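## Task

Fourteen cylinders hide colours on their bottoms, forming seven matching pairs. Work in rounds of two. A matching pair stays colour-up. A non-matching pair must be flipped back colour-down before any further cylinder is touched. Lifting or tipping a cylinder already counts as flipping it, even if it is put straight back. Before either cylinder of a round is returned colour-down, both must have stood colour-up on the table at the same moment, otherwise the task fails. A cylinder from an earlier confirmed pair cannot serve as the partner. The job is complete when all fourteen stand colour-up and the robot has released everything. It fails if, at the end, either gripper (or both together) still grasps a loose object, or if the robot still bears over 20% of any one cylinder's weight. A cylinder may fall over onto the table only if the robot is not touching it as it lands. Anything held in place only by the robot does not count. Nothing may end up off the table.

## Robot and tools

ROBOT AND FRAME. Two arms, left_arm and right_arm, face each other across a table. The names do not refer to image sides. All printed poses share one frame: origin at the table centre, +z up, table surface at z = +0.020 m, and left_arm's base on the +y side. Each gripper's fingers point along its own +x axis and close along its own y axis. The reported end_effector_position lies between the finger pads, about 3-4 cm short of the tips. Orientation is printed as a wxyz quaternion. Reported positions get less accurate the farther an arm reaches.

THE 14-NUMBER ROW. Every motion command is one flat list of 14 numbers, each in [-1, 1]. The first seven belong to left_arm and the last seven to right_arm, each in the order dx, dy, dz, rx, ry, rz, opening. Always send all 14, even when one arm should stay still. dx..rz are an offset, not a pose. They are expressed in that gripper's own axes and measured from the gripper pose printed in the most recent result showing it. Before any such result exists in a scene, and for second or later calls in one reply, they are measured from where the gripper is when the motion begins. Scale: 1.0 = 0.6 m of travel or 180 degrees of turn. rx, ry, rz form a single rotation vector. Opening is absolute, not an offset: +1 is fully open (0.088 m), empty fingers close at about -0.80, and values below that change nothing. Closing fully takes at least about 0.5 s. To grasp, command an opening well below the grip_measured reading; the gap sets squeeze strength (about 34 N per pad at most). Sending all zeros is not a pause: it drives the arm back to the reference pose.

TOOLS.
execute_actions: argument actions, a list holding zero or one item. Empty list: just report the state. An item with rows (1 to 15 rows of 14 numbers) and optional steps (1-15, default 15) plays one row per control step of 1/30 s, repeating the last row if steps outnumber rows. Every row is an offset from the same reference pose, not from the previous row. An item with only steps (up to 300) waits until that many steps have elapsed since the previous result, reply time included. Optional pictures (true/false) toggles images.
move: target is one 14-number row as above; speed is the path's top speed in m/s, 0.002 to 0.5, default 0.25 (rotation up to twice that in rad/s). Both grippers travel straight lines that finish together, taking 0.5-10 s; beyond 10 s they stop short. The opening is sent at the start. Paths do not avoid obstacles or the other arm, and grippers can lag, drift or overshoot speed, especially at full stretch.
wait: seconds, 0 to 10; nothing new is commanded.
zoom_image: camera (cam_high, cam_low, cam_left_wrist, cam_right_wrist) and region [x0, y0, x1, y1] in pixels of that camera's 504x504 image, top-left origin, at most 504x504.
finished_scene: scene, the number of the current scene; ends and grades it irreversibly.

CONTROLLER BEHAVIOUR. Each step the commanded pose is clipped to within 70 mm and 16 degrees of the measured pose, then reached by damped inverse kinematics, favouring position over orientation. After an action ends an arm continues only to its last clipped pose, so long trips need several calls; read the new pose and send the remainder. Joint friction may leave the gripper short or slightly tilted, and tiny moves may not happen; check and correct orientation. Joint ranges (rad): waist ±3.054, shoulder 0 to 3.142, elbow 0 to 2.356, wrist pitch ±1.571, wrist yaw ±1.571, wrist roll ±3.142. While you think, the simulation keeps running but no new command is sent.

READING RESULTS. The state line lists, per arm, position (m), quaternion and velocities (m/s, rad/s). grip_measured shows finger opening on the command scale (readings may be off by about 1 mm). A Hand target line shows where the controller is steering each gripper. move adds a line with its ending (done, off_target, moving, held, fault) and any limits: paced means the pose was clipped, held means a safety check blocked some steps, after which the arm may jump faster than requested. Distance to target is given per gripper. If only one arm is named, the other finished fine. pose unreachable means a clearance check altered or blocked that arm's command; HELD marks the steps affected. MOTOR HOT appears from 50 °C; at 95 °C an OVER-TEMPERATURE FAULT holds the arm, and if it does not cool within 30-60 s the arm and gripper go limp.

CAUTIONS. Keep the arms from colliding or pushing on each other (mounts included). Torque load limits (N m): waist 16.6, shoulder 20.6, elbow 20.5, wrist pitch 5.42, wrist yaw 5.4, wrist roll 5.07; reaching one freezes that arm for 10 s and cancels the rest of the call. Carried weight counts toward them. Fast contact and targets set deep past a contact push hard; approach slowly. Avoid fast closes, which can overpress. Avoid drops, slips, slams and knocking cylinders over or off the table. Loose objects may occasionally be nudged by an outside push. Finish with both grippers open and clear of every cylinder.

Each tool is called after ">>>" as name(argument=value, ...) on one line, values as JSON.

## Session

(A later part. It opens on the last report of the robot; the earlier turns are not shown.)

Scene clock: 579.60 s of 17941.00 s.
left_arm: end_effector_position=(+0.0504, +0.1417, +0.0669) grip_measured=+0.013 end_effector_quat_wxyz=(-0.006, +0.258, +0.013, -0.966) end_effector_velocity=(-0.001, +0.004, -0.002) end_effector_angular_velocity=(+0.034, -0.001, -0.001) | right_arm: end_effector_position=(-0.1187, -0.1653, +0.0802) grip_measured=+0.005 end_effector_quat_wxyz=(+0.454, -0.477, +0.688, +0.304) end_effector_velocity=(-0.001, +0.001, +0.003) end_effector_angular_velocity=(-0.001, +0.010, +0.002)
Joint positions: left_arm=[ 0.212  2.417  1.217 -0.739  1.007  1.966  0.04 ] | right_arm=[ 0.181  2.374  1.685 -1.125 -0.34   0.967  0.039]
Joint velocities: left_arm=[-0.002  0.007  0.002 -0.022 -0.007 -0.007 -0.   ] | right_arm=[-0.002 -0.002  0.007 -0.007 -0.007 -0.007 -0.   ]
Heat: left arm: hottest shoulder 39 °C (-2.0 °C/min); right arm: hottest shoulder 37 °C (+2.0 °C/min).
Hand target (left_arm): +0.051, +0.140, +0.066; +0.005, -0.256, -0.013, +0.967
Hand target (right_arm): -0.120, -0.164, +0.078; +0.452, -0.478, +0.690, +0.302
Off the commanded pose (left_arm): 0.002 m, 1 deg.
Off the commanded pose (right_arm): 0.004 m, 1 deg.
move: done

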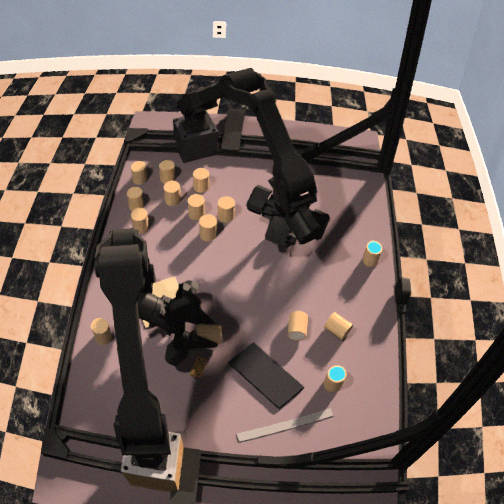

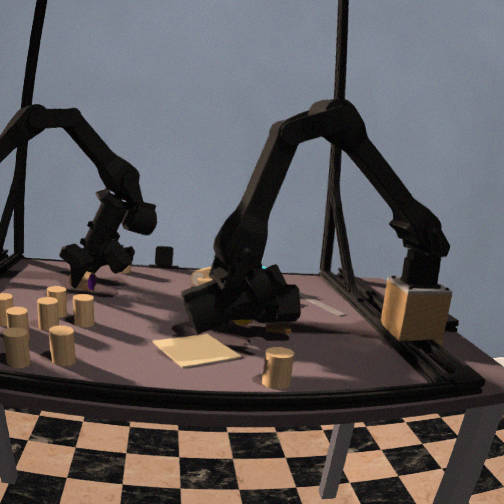

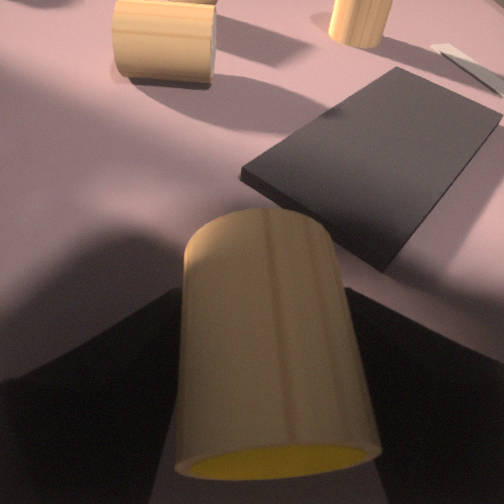

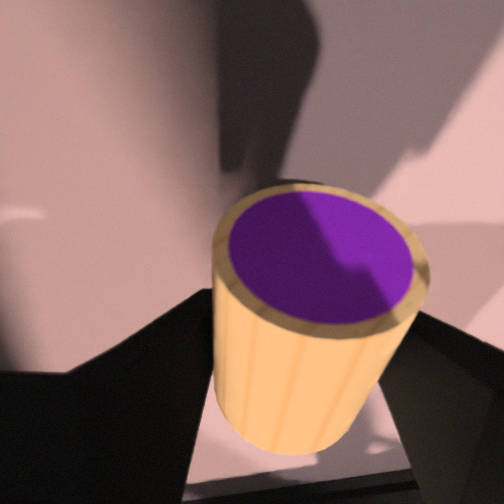

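>>> move(target=[0.014,0,-0.025,0,-0.006,0,-0.3,0.022,0,0.009,0,0.003,0,-0.3], speed=0.04)

>>> execute_actions(actions=[{"rows":[[0,0,0,0,0,0,0.5,0,0,0,0,0,0,0.5],[0,0,0,0,0,0,0.5,0,0,0,0,0,0,0.5],[0,0,0,0,0,0,0.5,0,0,0,0,0,0,0.5],[0,0,0,0,0,0,0.5,0,0,0,0,0,0,0.5],[0,0,0,0,0,0,0.5,0,0,0,0,0,0,0.5],[-0.017,0,0.032,0,0,0,0.5,-0.022,0,-0.007,0,0,0,0.5]],"steps":15}], pictures=false)

>>> move(target=[0.035,0.003,0.005,0,0.5,0,0.5,0.038,0,-0.019,0,-0.49,0,0.5], speed=0.5)

Scene clock: 592.33 s of 17941.00 s.
left_arm: end_effector_position=(+0.0491, +0.1434, +0.0543) grip_measured=+0.012 end_effector_quat_wxyz=(-0.006, +0.247, +0.015, -0.969) end_effector_velocity=(-0.003, +0.002, +0.000) end_effector_angular_velocity=(+0.017, +0.009, -0.001) | right_arm: end_effector_position=(-0.1208, -0.1628, +0.0720) grip_measured=+0.003 end_effector_quat_wxyz=(+0.452, -0.474, +0.689, +0.310) end_effector_velocity=(+0.001, -0.001, +0.001) end_effector_angular_velocity=(-0.011, -0.001, -0.011)
Joint positions: left_arm=[ 0.214  2.469  1.226 -0.72   1.027  1.983  0.04 ] | right_arm=[ 0.18   2.39   1.681 -1.092 -0.343  0.964  0.039]
Joint velocities: left_arm=[-0.007  0.002 -0.002 -0.007  0.007 -0.007  0.   ] | right_arm=[-0.002 -0.002 -0.002 -0.007 -0.007  0.007 -0.   ]
Heat: left arm: hottest shoulder 39 °C (-1.0 °C/min); right arm: hottest shoulder 38 °C (+2.0 °C/min).
Hand target (left_arm): +0.051, +0.142, +0.050; +0.006, -0.249, -0.014, +0.968
Hand target (right_arm): -0.118, -0.166, +0.066; +0.451, -0.478, +0.691, +0.302
Off the commanded pose (left_arm): 0.005 m, 0 deg.
Off the commanded pose (right_arm): 0.007 m, 1 deg.
move: done

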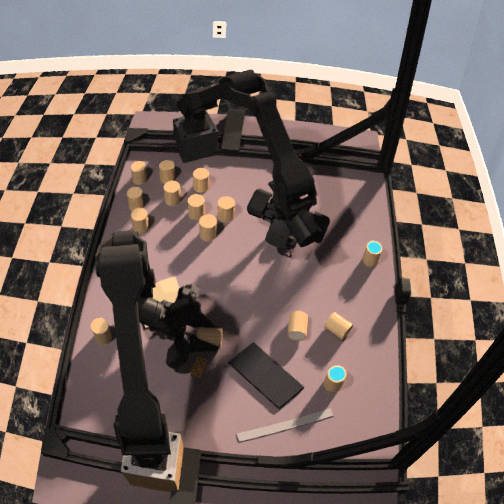

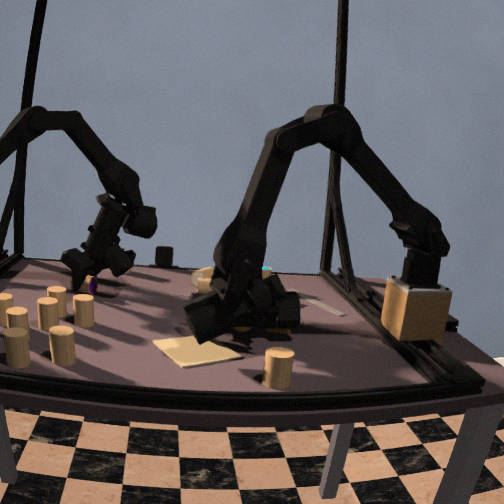

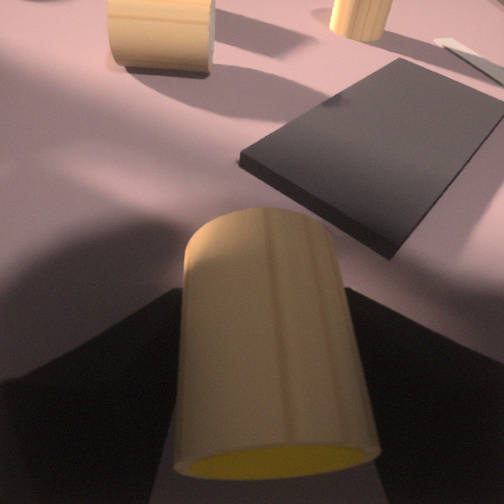

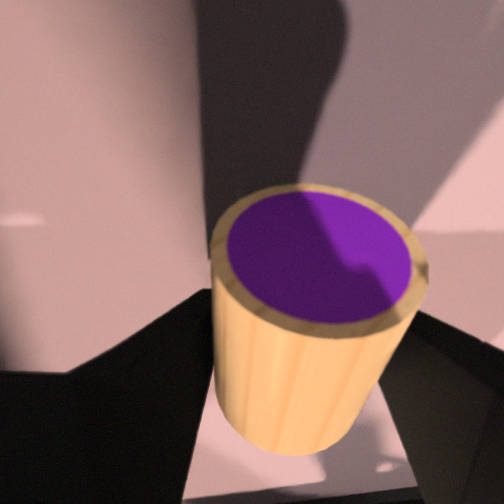

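Scene clock: 592.83 s of 17941.00 s.
left_arm: end_effector_position=(+0.0493, +0.1430, +0.0726) grip_measured=+0.497 end_effector_quat_wxyz=(-0.006, +0.247, +0.016, -0.969) end_effector_velocity=(-0.001, +0.005, +0.003) end_effector_angular_velocity=(+0.041, +0.014, +0.009) | right_arm: end_effector_position=(-0.1177, -0.1670, +0.0757) grip_measured=+0.497 end_effector_quat_wxyz=(+0.452, -0.482, +0.689, +0.297) end_effector_velocity=(+0.000, -0.000, +0.002) end_effector_angular_velocity=(-0.003, +0.013, +0.016)
Joint positions: left_arm=[ 0.214  2.412  1.22  -0.771  1.026  1.983  0.063] | right_arm=[ 0.18   2.39   1.69  -1.132 -0.343  0.964  0.063]
Joint velocities: left_arm=[ 0.002 -0.002 -0.002 -0.037  0.007 -0.007  0.002] | right_arm=[-0.002 -0.002  0.002 -0.007 -0.007 -0.022  0.002]
Heat: left arm: hottest shoulder 39 °C (-1.0 °C/min); right arm: hottest shoulder 38 °C (+2.0 °C/min).
Hand target (left_arm): +0.049, +0.143, +0.076; +0.006, -0.247, -0.015, +0.969
Hand target (right_arm): -0.120, -0.162, +0.086; +0.452, -0.474, +0.689, +0.310
Off the commanded pose (left_arm): 0.003 m, 0 deg.
Off the commanded pose (right_arm): 0.012 m, 2 deg.
Steps of this call (steps 1 to 15: all 15 steps of this action). Readings (end_effector_position):
1: left_arm (+0.0491, +0.1434, +0.0543) | right_arm (-0.1208, -0.1628, +0.0720)
2: left_arm (+0.0490, +0.1433, +0.0544) | right_arm (-0.1208, -0.1628, +0.0720)
4: left_arm (+0.0491, +0.1432, +0.0543) | right_arm (-0.1208, -0.1628, +0.0720)
8: left_arm (+0.0488, +0.1453, +0.0630) | right_arm (-0.1182, -0.1663, +0.0741)
15: the state above

Scene clock: 595.20 s of 17941.00 s.
left_arm: end_effector_position=(+0.0277, +0.1436, +0.0663) grip_measured=+0.500 end_effector_quat_wxyz=(-0.017, +0.857, +0.007, -0.515) end_effector_velocity=(+0.001, +0.002, +0.002) end_effector_angular_velocity=(+0.002, -0.014, +0.015) | right_arm: end_effector_position=(-0.1244, -0.1858, +0.0618) grip_measured=+0.500 end_effector_quat_wxyz=(+0.801, -0.139, +0.188, +0.551) end_effector_velocity=(-0.000, +0.002, +0.001) end_effector_angular_velocity=(+0.007, -0.002, +0.001)
Joint positions: left_arm=[-0.43   2.298  1.321 -0.845 -0.424  1.091  0.064] | right_arm=[ 0.719  2.325  1.14  -0.337  1.1    1.499  0.064]
Joint velocities: left_arm=[-0.002  0.002  0.007 -0.022 -0.007 -0.022 -0.   ] | right_arm=[-0.002  0.002  0.002  0.007  0.007 -0.007 -0.   ]
Heat: left arm: hottest shoulder 39 °C (-1.0 °C/min); right arm: hottest shoulder 38 °C (+2.0 °C/min).
Hand target (left_arm): +0.027, +0.142, +0.065; -0.016, +0.858, +0.007, -0.514
Hand target (right_arm): -0.124, -0.186, +0.058; +0.802, -0.141, +0.183, +0.551
Off the commanded pose (left_arm): 0.003 m, 1 deg.
Off the commanded pose (right_arm): 0.002 m, 1 deg.
move: done

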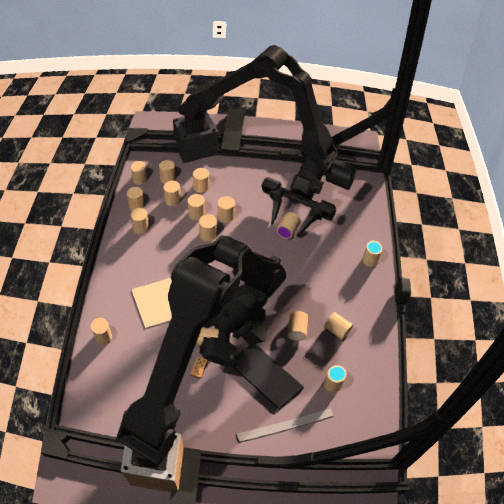

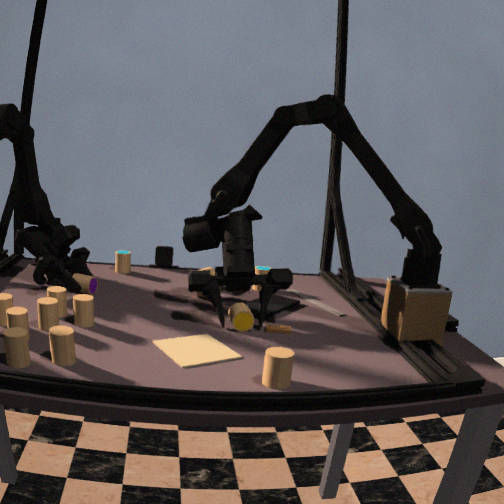

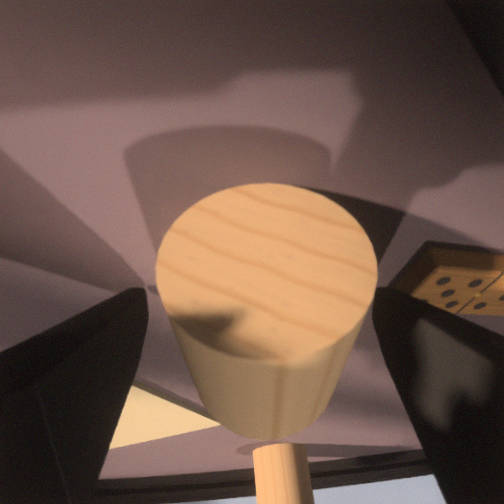

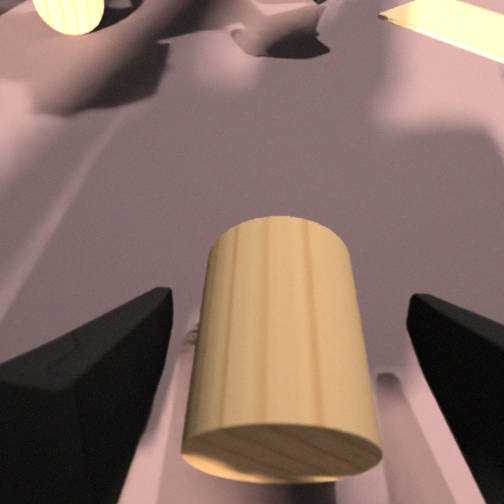

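>>> execute_actions(actions=[{"rows":[[0,0,0,0,0,0,0.1,0.012,0.007,-0.013,-0.006,-0.012,0,0.5],[0,0,0,0,0,0,0.1,0.012,0.007,-0.013,-0.006,-0.012,0,0.5],[0,0,0,0,0,0,-0.3,0.012,0.007,-0.013,-0.006,-0.012,0,0.5],[0,0,0,0,0,0,-0.3,0.012,0.007,-0.013,-0.006,-0.012,0,0.5],[0,0,0,0,0,0,-0.3,0.012,0.007,-0.013,-0.006,-0.012,0,0.5],[0,0,0,0,0,0,-0.3,0.012,0.007,-0.013,-0.006,-0.012,0,0.5],[0,0,0,0,0,0,-0.3,0.012,0.007,-0.013,-0.006,-0.012,0,0.5],[0,0,0,0,0,0,-0.3,0.012,0.007,-0.013,-0.006,-0.012,0,-0.3]],"steps":15}], pictures=false)

>>> move(target=[-0.06,0,-0.032,0,0,0,-0.3,-0.035,0,0.075,0,0,0,-0.3], speed=0.15)

Scene clock: 604.33 s of 17941.00 s.
left_arm: end_effector_position=(+0.0278, +0.1436, +0.0661) grip_measured=+0.014 end_effector_quat_wxyz=(-0.017, +0.857, +0.008, -0.515) end_effector_velocity=(-0.002, +0.001, +0.001) end_effector_angular_velocity=(+0.002, +0.005, +0.006) | right_arm: end_effector_position=(-0.1261, -0.1827, +0.0537) grip_measured=+0.001 end_effector_quat_wxyz=(+0.803, -0.135, +0.169, +0.556) end_effector_velocity=(+0.002, -0.000, -0.001) end_effector_angular_velocity=(-0.017, -0.023, +0.007)
Joint positions: left_arm=[-0.43   2.299  1.322 -0.846 -0.425  1.09   0.04 ] | right_arm=[ 0.719  2.369  1.151 -0.293  1.135  1.472  0.039]
Joint velocities: left_arm=[-0.002 -0.002  0.002 -0.007  0.007 -0.007 -0.   ] | right_arm=[-0.002 -0.002 -0.002 -0.007 -0.007 -0.022 -0.   ]
Heat: left arm: hottest shoulder 39 °C (+0.0 °C/min); right arm: hottest shoulder 37 °C (+1.0 °C/min).
Hand target (left_arm): +0.028, +0.144, +0.066; -0.017, +0.857, +0.007, -0.515
Hand target (right_arm): -0.127, -0.182, +0.051; +0.803, -0.136, +0.167, +0.556
Off the commanded pose (left_arm): 0.000 m, 0 deg.
Off the commanded pose (right_arm): 0.003 m, 0 deg.
Steps of this call (steps 1 to 90: nothing new was sent; then 5.63 s passed at rest; steps 91 to 105: all 15 steps of this action). Readings (end_effector_position):
91: left_arm (+0.0278, +0.1437, +0.0662) | right_arm (-0.1245, -0.1852, +0.0611)
92: left_arm (+0.0278, +0.1437, +0.0662) | right_arm (-0.1257, -0.1840, +0.0603)
94: left_arm (+0.0278, +0.1437, +0.0662) | right_arm (-0.1266, -0.1832, +0.0571)
98: left_arm (+0.0278, +0.1436, +0.0661) | right_arm (-0.1256, -0.1833, +0.0531)
105: the state above

Scene clock: 605.37 s of 17941.00 s.
left_arm: end_effector_position=(+0.0290, +0.1462, +0.1013) grip_measured=+0.014 end_effector_quat_wxyz=(-0.024, +0.859, +0.012, -0.511) end_effector_velocity=(+0.003, +0.002, +0.001) end_effector_angular_velocity=(-0.001, -0.025, -0.002) | right_arm: end_effector_position=(-0.1234, -0.1839, +0.0955) grip_measured=+0.001 end_effector_quat_wxyz=(+0.804, -0.146, +0.162, +0.553) end_effector_velocity=(+0.002, -0.000, +0.000) end_effector_angular_velocity=(-0.016, -0.019, +0.001)
Joint positions: left_arm=[-0.43   2.219  1.349 -0.971 -0.425  1.09   0.04 ] | right_arm=[ 0.719  2.242  1.152 -0.447  1.134  1.473  0.039]
Joint velocities: left_arm=[-0.002 -0.002 -0.007 -0.007 -0.022 -0.007  0.   ] | right_arm=[-0.002 -0.002  0.002 -0.022 -0.007 -0.007 -0.   ]
Heat: left arm: hottest shoulder 39 °C (+0.0 °C/min); right arm: hottest shoulder 37 °C (+1.0 °C/min).
Hand target (left_arm): +0.028, +0.142, +0.107; -0.017, +0.857, +0.008, -0.515
Hand target (right_arm): -0.128, -0.182, +0.103; +0.803, -0.135, +0.169, +0.556
Off the commanded pose (left_arm): 0.007 m, 1 deg.
Off the commanded pose (right_arm): 0.009 m, 2 deg.
move: off_target (right_arm)

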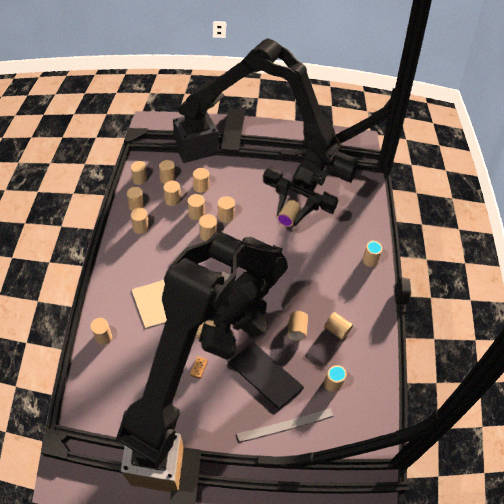

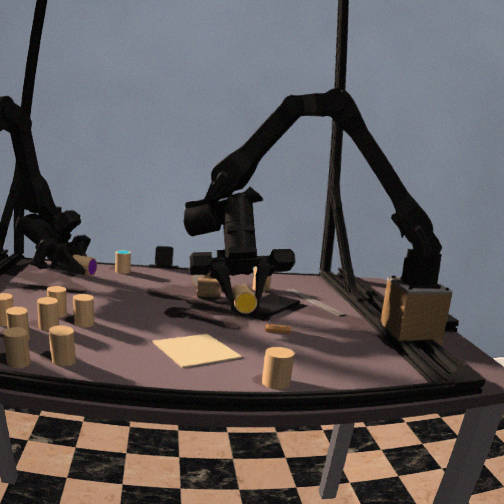

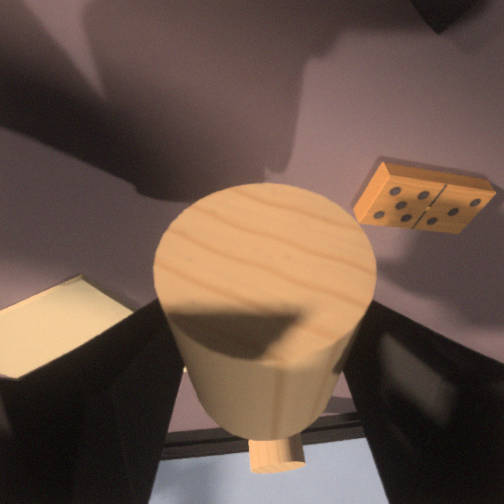

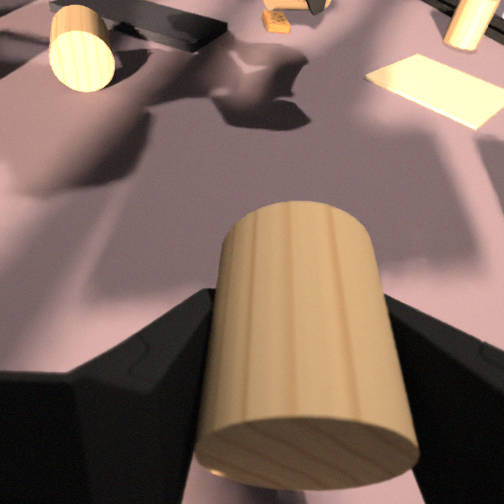

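>>> move(target=[-0.010,0.193,0.106,0,-0.503,0,-0.3,-0.1275,-0.22,-0.0595,-0.425,0.409,0.171,-0.3], speed=0.5)

Scene clock: 632.63 s of 17941.00 s.
left_arm: end_effector_position=(-0.0292, +0.0343, +0.0701) grip_measured=+0.013 end_effector_quat_wxyz=(-0.009, +0.246, +0.027, -0.969) end_effector_velocity=(-0.000, +0.003, -0.001) end_effector_angular_velocity=(+0.015, -0.008, -0.006) | right_arm: end_effector_position=(-0.0277, -0.3099, +0.1048) grip_measured=+0.001 end_effector_quat_wxyz=(+0.165, -0.806, +0.250, +0.510) end_effector_velocity=(+0.002, -0.002, +0.003) end_effector_angular_velocity=(-0.018, -0.008, +0.001)
Joint positions: left_arm=[-0.013  2.612  1.681 -0.666  1.074  1.535  0.04 ] | right_arm=[ 0.479  1.949  1.058 -1.12   0.021 -0.019  0.039]
Joint velocities: left_arm=[-0.002  0.002  0.002 -0.022 -0.007  0.007  0.   ] | right_arm=[-0.002 -0.002  0.002 -0.022 -0.007 -0.007 -0.   ]
Heat: left arm: hottest shoulder 41 °C (+2.0 °C/min); right arm: hottest shoulder 40 °C (+3.0 °C/min).
Hand target (left_arm): -0.029, +0.032, +0.070; +0.009, -0.243, -0.026, +0.970
Hand target (right_arm): -0.029, -0.309, +0.104; -0.163, +0.807, -0.252, -0.509
Off the commanded pose (left_arm): 0.002 m, 1 deg.
Off the commanded pose (right_arm): 0.003 m, 1 deg.
move: done

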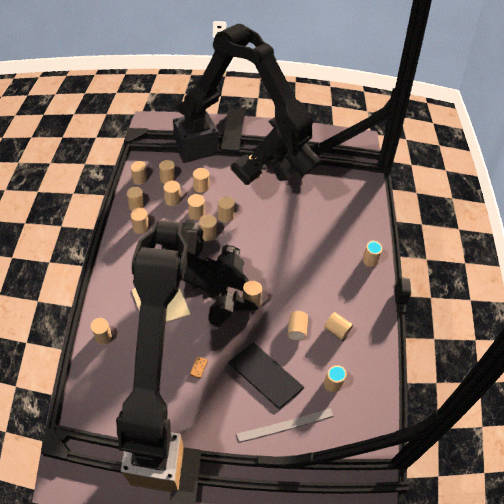

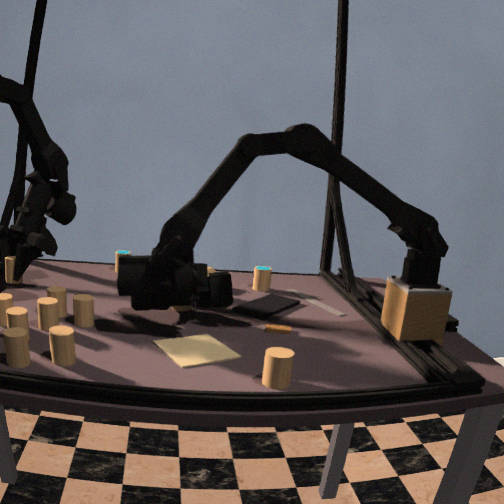

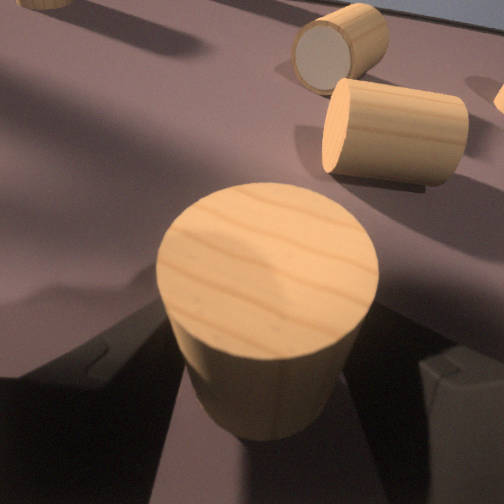

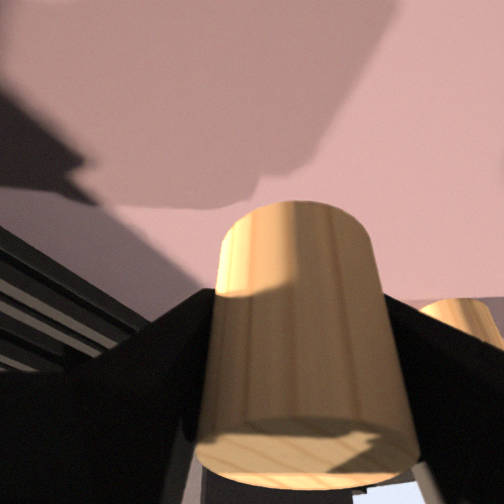

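>>> move(target=[0.013,0,-0.024,0.019,-0.002,0,-0.3,0.063,0,0.03,0,0,0,-0.3], speed=0.05)

Scene clock: 638.33 s of 17941.00 s.
left_arm: end_effector_position=(-0.0303, +0.0332, +0.0634) grip_measured=+0.012 end_effector_quat_wxyz=(-0.015, +0.238, -0.008, -0.971) end_effector_velocity=(-0.000, +0.003, -0.001) end_effector_angular_velocity=(+0.032, -0.008, +0.008) | right_arm: end_effector_position=(-0.0306, -0.3077, +0.0659) grip_measured=+0.001 end_effector_quat_wxyz=(+0.167, -0.803, +0.249, +0.516) end_effector_velocity=(-0.000, -0.001, +0.000) end_effector_angular_velocity=(-0.004, +0.012, +0.001)
Joint positions: left_arm=[-0.013  2.633  1.682 -0.634  1.09   1.596  0.04 ] | right_arm=[ 0.478  2.049  1.018 -0.964  0.021 -0.02   0.039]
Joint velocities: left_arm=[-0.002 -0.002 -0.007 -0.007 -0.007 -0.022 -0.   ] | right_arm=[-0.002 -0.007 -0.007  0.007 -0.007 -0.007  0.   ]
Heat: left arm: hottest shoulder 41 °C (+2.0 °C/min); right arm: hottest shoulder 39 °C (+2.0 °C/min).
Hand target (left_arm): -0.029, +0.035, +0.054; +0.017, -0.243, +0.002, +0.970
Hand target (right_arm): -0.027, -0.309, +0.063; -0.165, +0.806, -0.250, -0.510
Off the commanded pose (left_arm): 0.010 m, 1 deg.
Off the commanded pose (right_arm): 0.005 m, 1 deg.
move: off_target (left_arm)

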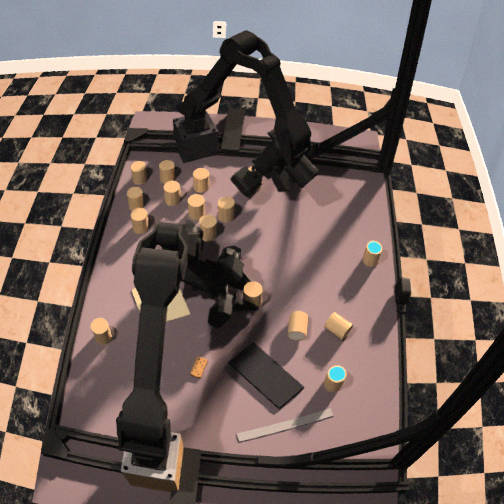

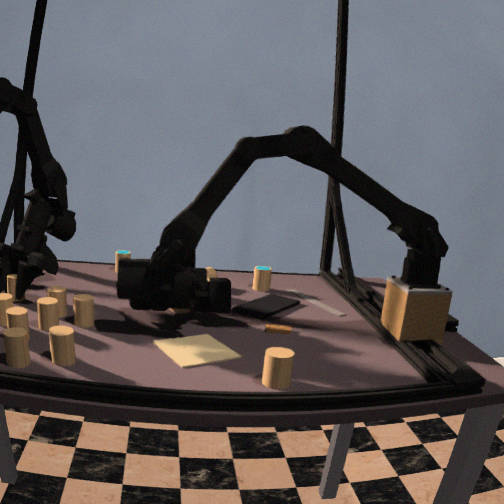

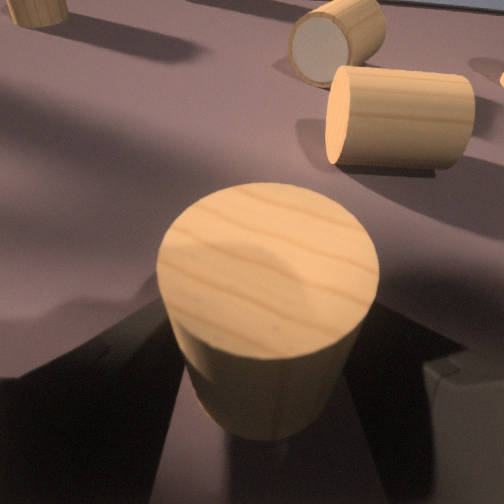

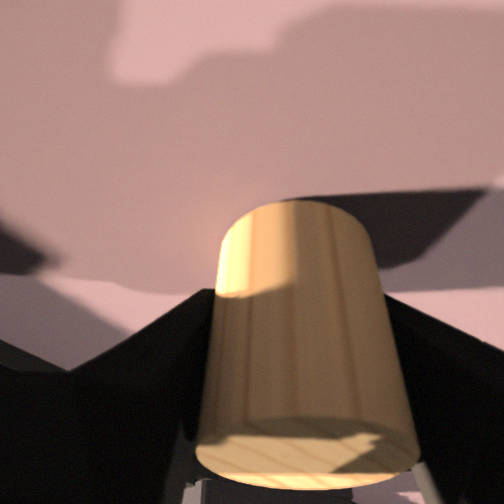

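>>> execute_actions(actions=[{"rows":[[0,0,0,0,0,0,-0.3,0.008,0,0.002,0,0,0,-0.3],[0,0,0,0,0,0,-0.3,0.008,0,0.002,0,0,0,-0.3],[0,0,0,0,0,0,-0.3,0.008,0,0.002,0,0,0,-0.3],[0,0,0,0,0,0,-0.3,0.008,0,0.002,0,0,0,-0.3],[0,0,0,0,0,0,0.5,0.004,0,0.002,0,0,0,0.5]],"steps":11}], pictures=false)

>>> move(target=[-0.07,0,0.1,0,0,0,0.5,-0.115,0,-0.052,0,0,0,0.5], speed=0.2)

Scene clock: 650.53 s of 17941.00 s.
left_arm: end_effector_position=(-0.0302, +0.0331, +0.0628) grip_measured=+0.464 end_effector_quat_wxyz=(-0.015, +0.238, -0.009, -0.971) end_effector_velocity=(-0.001, -0.001, +0.002) end_effector_angular_velocity=(-0.006, -0.007, +0.001) | right_arm: end_effector_position=(-0.0317, -0.3069, +0.0644) grip_measured=+0.470 end_effector_quat_wxyz=(+0.168, -0.801, +0.248, +0.519) end_effector_velocity=(+0.001, +0.001, +0.001) end_effector_angular_velocity=(+0.001, -0.004, +0.007)
Joint positions: left_arm=[-0.013  2.635  1.683 -0.632  1.09   1.597  0.062] | right_arm=[ 0.478  2.051  1.016 -0.953  0.021 -0.02   0.062]
Joint velocities: left_arm=[-0.002 -0.007 -0.002  0.007 -0.007 -0.007  0.032] | right_arm=[-0.002 -0.002  0.002 -0.007  0.007 -0.007  0.04 ]
Heat: left arm: hottest shoulder 41 °C (+2.0 °C/min); right arm: hottest shoulder 37 °C (-1.0 °C/min).
Hand target (left_arm): -0.030, +0.033, +0.063; +0.015, -0.238, +0.008, +0.971
Hand target (right_arm): -0.031, -0.308, +0.063; -0.167, +0.803, -0.249, -0.516
Off the commanded pose (left_arm): 0.001 m, 0 deg.
Off the commanded pose (right_arm): 0.002 m, 0 deg.
Steps of this call (steps 1 to 355: nothing new was sent; steps 356 to 366: all 11 steps of this action). Readings (end_effector_position):
356: left_arm (-0.0305, +0.0332, +0.0630) | right_arm (-0.0305, -0.3077, +0.0651)
357: left_arm (-0.0305, +0.0332, +0.0630) | right_arm (-0.0310, -0.3073, +0.0647)
359: left_arm (-0.0304, +0.0332, +0.0632) | right_arm (-0.0316, -0.3069, +0.0644)
363: left_arm (-0.0303, +0.0332, +0.0629) | right_arm (-0.0316, -0.3069, +0.0644)
366: the state above

Scene clock: 651.77 s of 17941.00 s.
left_arm: end_effector_position=(-0.0216, +0.0368, +0.1289) grip_measured=+0.500 end_effector_quat_wxyz=(-0.018, +0.238, +0.001, -0.971) end_effector_velocity=(+0.000, +0.004, -0.002) end_effector_angular_velocity=(+0.015, -0.022, -0.007) | right_arm: end_effector_position=(-0.0284, -0.3097, +0.1358) grip_measured=+0.500 end_effector_quat_wxyz=(+0.165, -0.806, +0.250, +0.511) end_effector_velocity=(+0.000, -0.003, +0.001) end_effector_angular_velocity=(-0.023, +0.008, -0.005)
Joint positions: left_arm=[ 0.007  2.483  1.689 -0.849  1.09   1.64   0.063] | right_arm=[ 0.48   1.882  1.112 -1.238  0.021 -0.018  0.063]
Joint velocities: left_arm=[-0.002 -0.002 -0.002 -0.022 -0.022  0.007 -0.   ] | right_arm=[-0.002 -0.002 -0.002 -0.007 -0.022 -0.007 -0.   ]
Heat: left arm: hottest shoulder 41 °C (+2.0 °C/min); right arm: hottest shoulder 37 °C (-1.0 °C/min).
Hand target (left_arm): -0.021, +0.033, +0.135; +0.015, -0.238, +0.008, +0.971
Hand target (right_arm): -0.032, -0.308, +0.140; -0.168, +0.801, -0.248, -0.519
Off the commanded pose (left_arm): 0.007 m, 1 deg.
Off the commanded pose (right_arm): 0.006 m, 1 deg.
move: done

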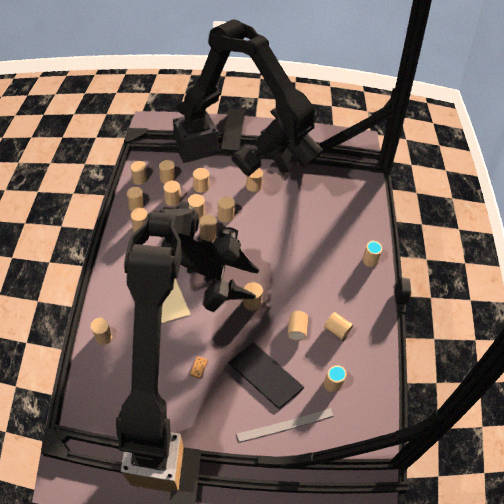

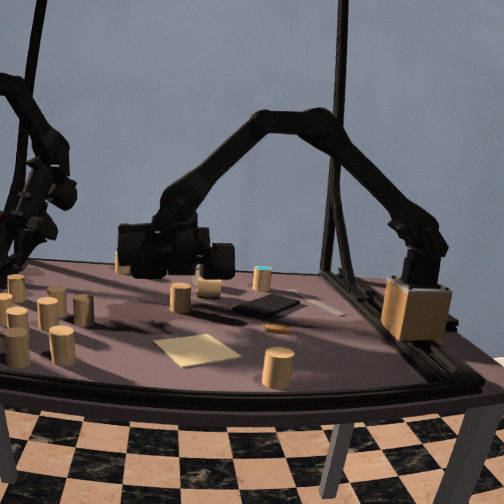

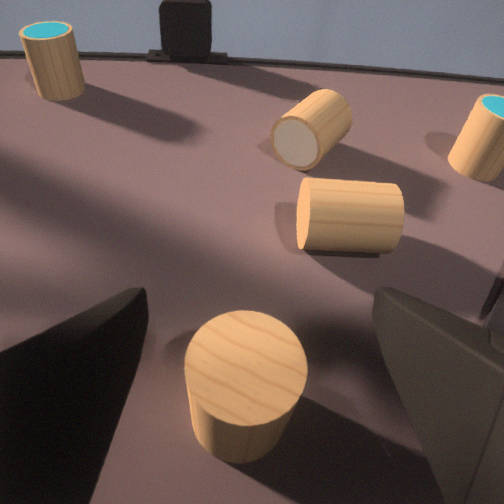

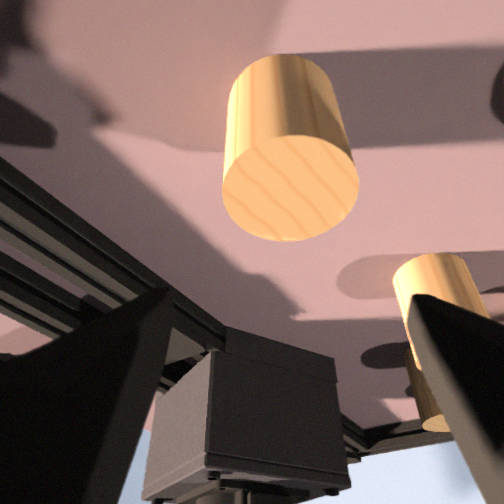

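>>> move(target=[-0.117,0.198,-0.125,-0.236,0,0.453,0.5,0.075,-0.155,-0.14,-0.04,0,-0.019,0.5], speed=0.5)

Scene clock: 669.20 s of 17941.00 s.
left_arm: end_effector_position=(+0.0718, -0.0831, +0.0949) grip_measured=+0.500 end_effector_quat_wxyz=(+0.685, +0.171, +0.172, -0.687) end_effector_velocity=(+0.002, -0.000, +0.001) end_effector_angular_velocity=(+0.001, -0.017, +0.013) | right_arm: end_effector_position=(+0.1011, -0.2851, +0.1318) grip_measured=+0.500 end_effector_quat_wxyz=(+0.130, -0.822, +0.193, +0.520) end_effector_velocity=(-0.003, -0.003, -0.002) end_effector_angular_velocity=(-0.017, +0.023, +0.014)
Joint positions: left_arm=[-0.087  2.441  1.222  0.728 -0.08  -0.045  0.063] | right_arm=[ 0.065  1.623  0.784 -1.101  0.245 -0.53   0.064]
Joint velocities: left_arm=[-0.002 -0.002  0.002 -0.007 -0.022  0.007 -0.   ] | right_arm=[ 0.002 -0.002 -0.007  0.007 -0.022 -0.022 -0.   ]
Heat: left arm: hottest shoulder 44 °C (+5.0 °C/min); right arm: hottest shoulder 37 °C (-1.0 °C/min).
Hand target (left_arm): +0.071, -0.085, +0.094; +0.685, +0.170, +0.172, -0.687
Hand target (right_arm): +0.103, -0.286, +0.132; -0.132, +0.822, -0.192, -0.520
Off the commanded pose (left_arm): 0.002 m, 0 deg.
Off the commanded pose (right_arm): 0.003 m, 0 deg.
After step 90, 12.23 s passed at rest.
move: done

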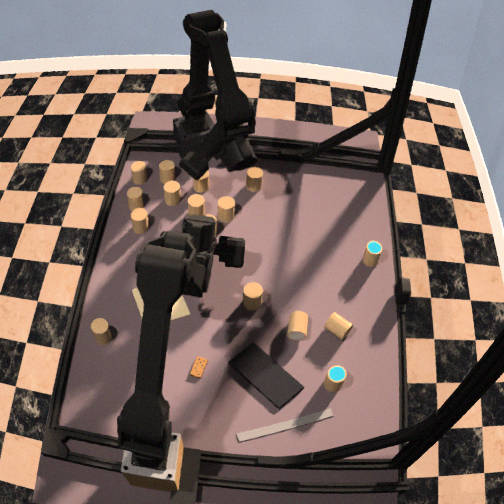

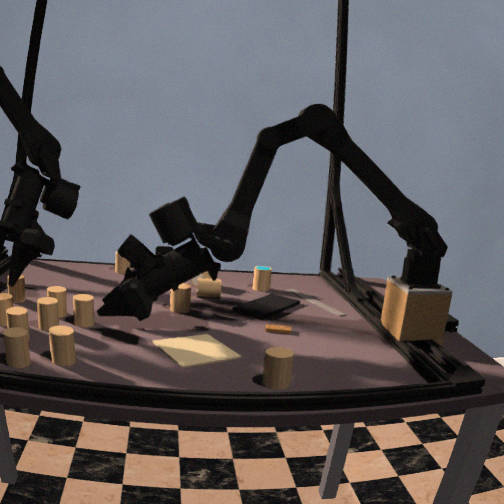

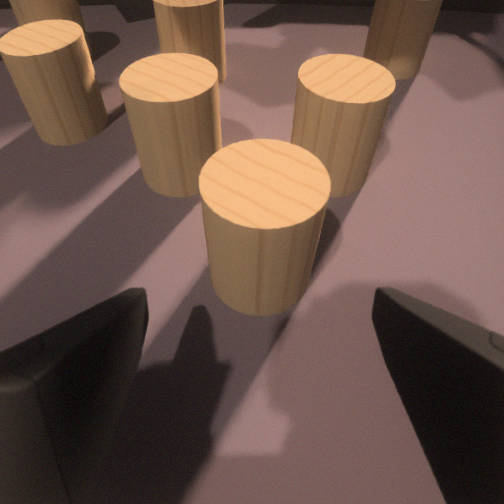

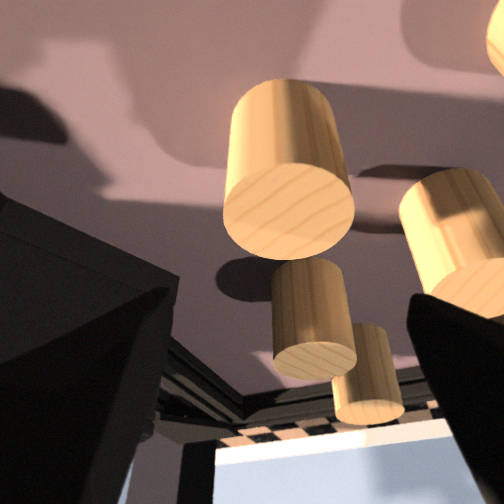

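>>> move(target=[0.083,-0.001,0.008,0,0,0,0.4,0,0,0,0,0,0,0.5], speed=0.1)

Scene clock: 673.73 s of 17941.00 s.
left_arm: end_effector_position=(+0.0701, -0.1269, +0.0771) grip_measured=+0.400 end_effector_quat_wxyz=(+0.685, +0.171, +0.172, -0.687) end_effector_velocity=(+0.002, -0.002, +0.002) end_effector_angular_velocity=(+0.006, +0.008, +0.027) | right_arm: end_effector_position=(+0.1013, -0.2852, +0.1318) grip_measured=+0.500 end_effector_quat_wxyz=(+0.130, -0.822, +0.193, +0.520) end_effector_velocity=(-0.001, -0.004, -0.000) end_effector_angular_velocity=(-0.019, +0.015, -0.004)
Joint positions: left_arm=[-0.081  2.594  1.475  0.627 -0.076 -0.043  0.059] | right_arm=[ 0.065  1.623  0.784 -1.101  0.245 -0.53   0.064]
Joint velocities: left_arm=[-0.002 -0.002  0.012 -0.022 -0.022 -0.022 -0.   ] | right_arm=[-0.002 -0.002 -0.002 -0.007 -0.022 -0.007 -0.   ]
Heat: left arm: hottest shoulder 44 °C (+4.0 °C/min); right arm: hottest shoulder 37 °C (-2.0 °C/min).
Hand target (left_arm): +0.071, -0.129, +0.076; +0.685, +0.171, +0.172, -0.687
Hand target (right_arm): +0.101, -0.285, +0.132; -0.130, +0.822, -0.193, -0.520
Off the commanded pose (left_arm): 0.003 m, 0 deg.
Off the commanded pose (right_arm): 0.000 m, 0 deg.
After step 90, 0.60 s passed at rest.
move: done

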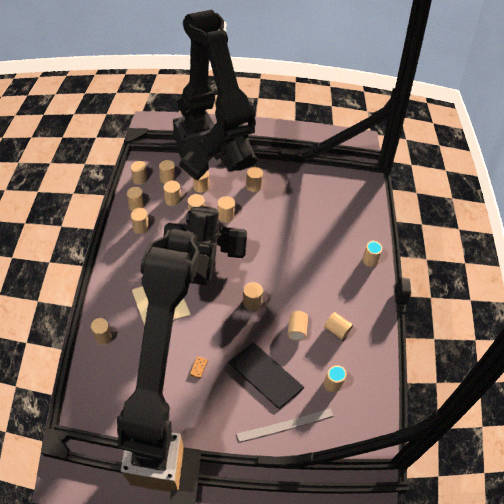

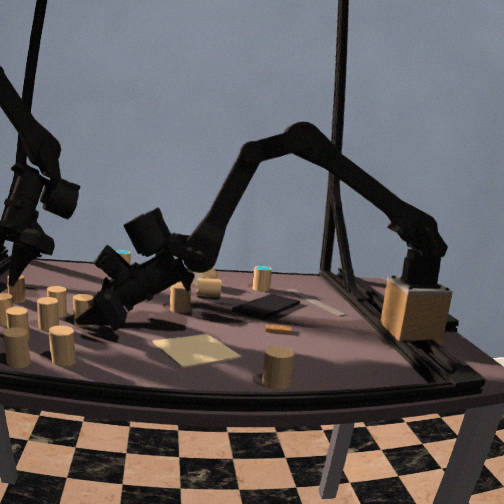

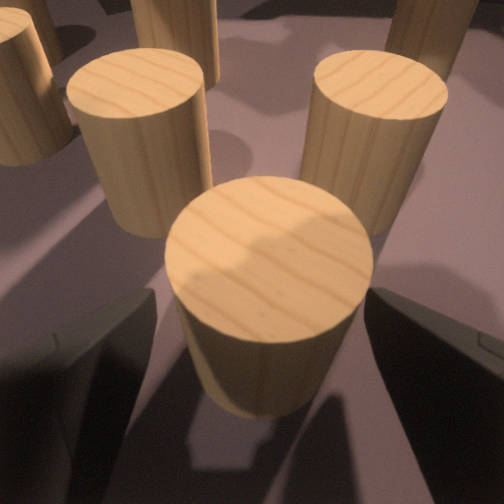

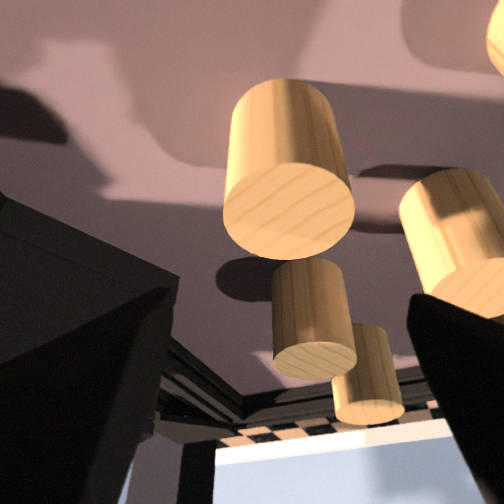

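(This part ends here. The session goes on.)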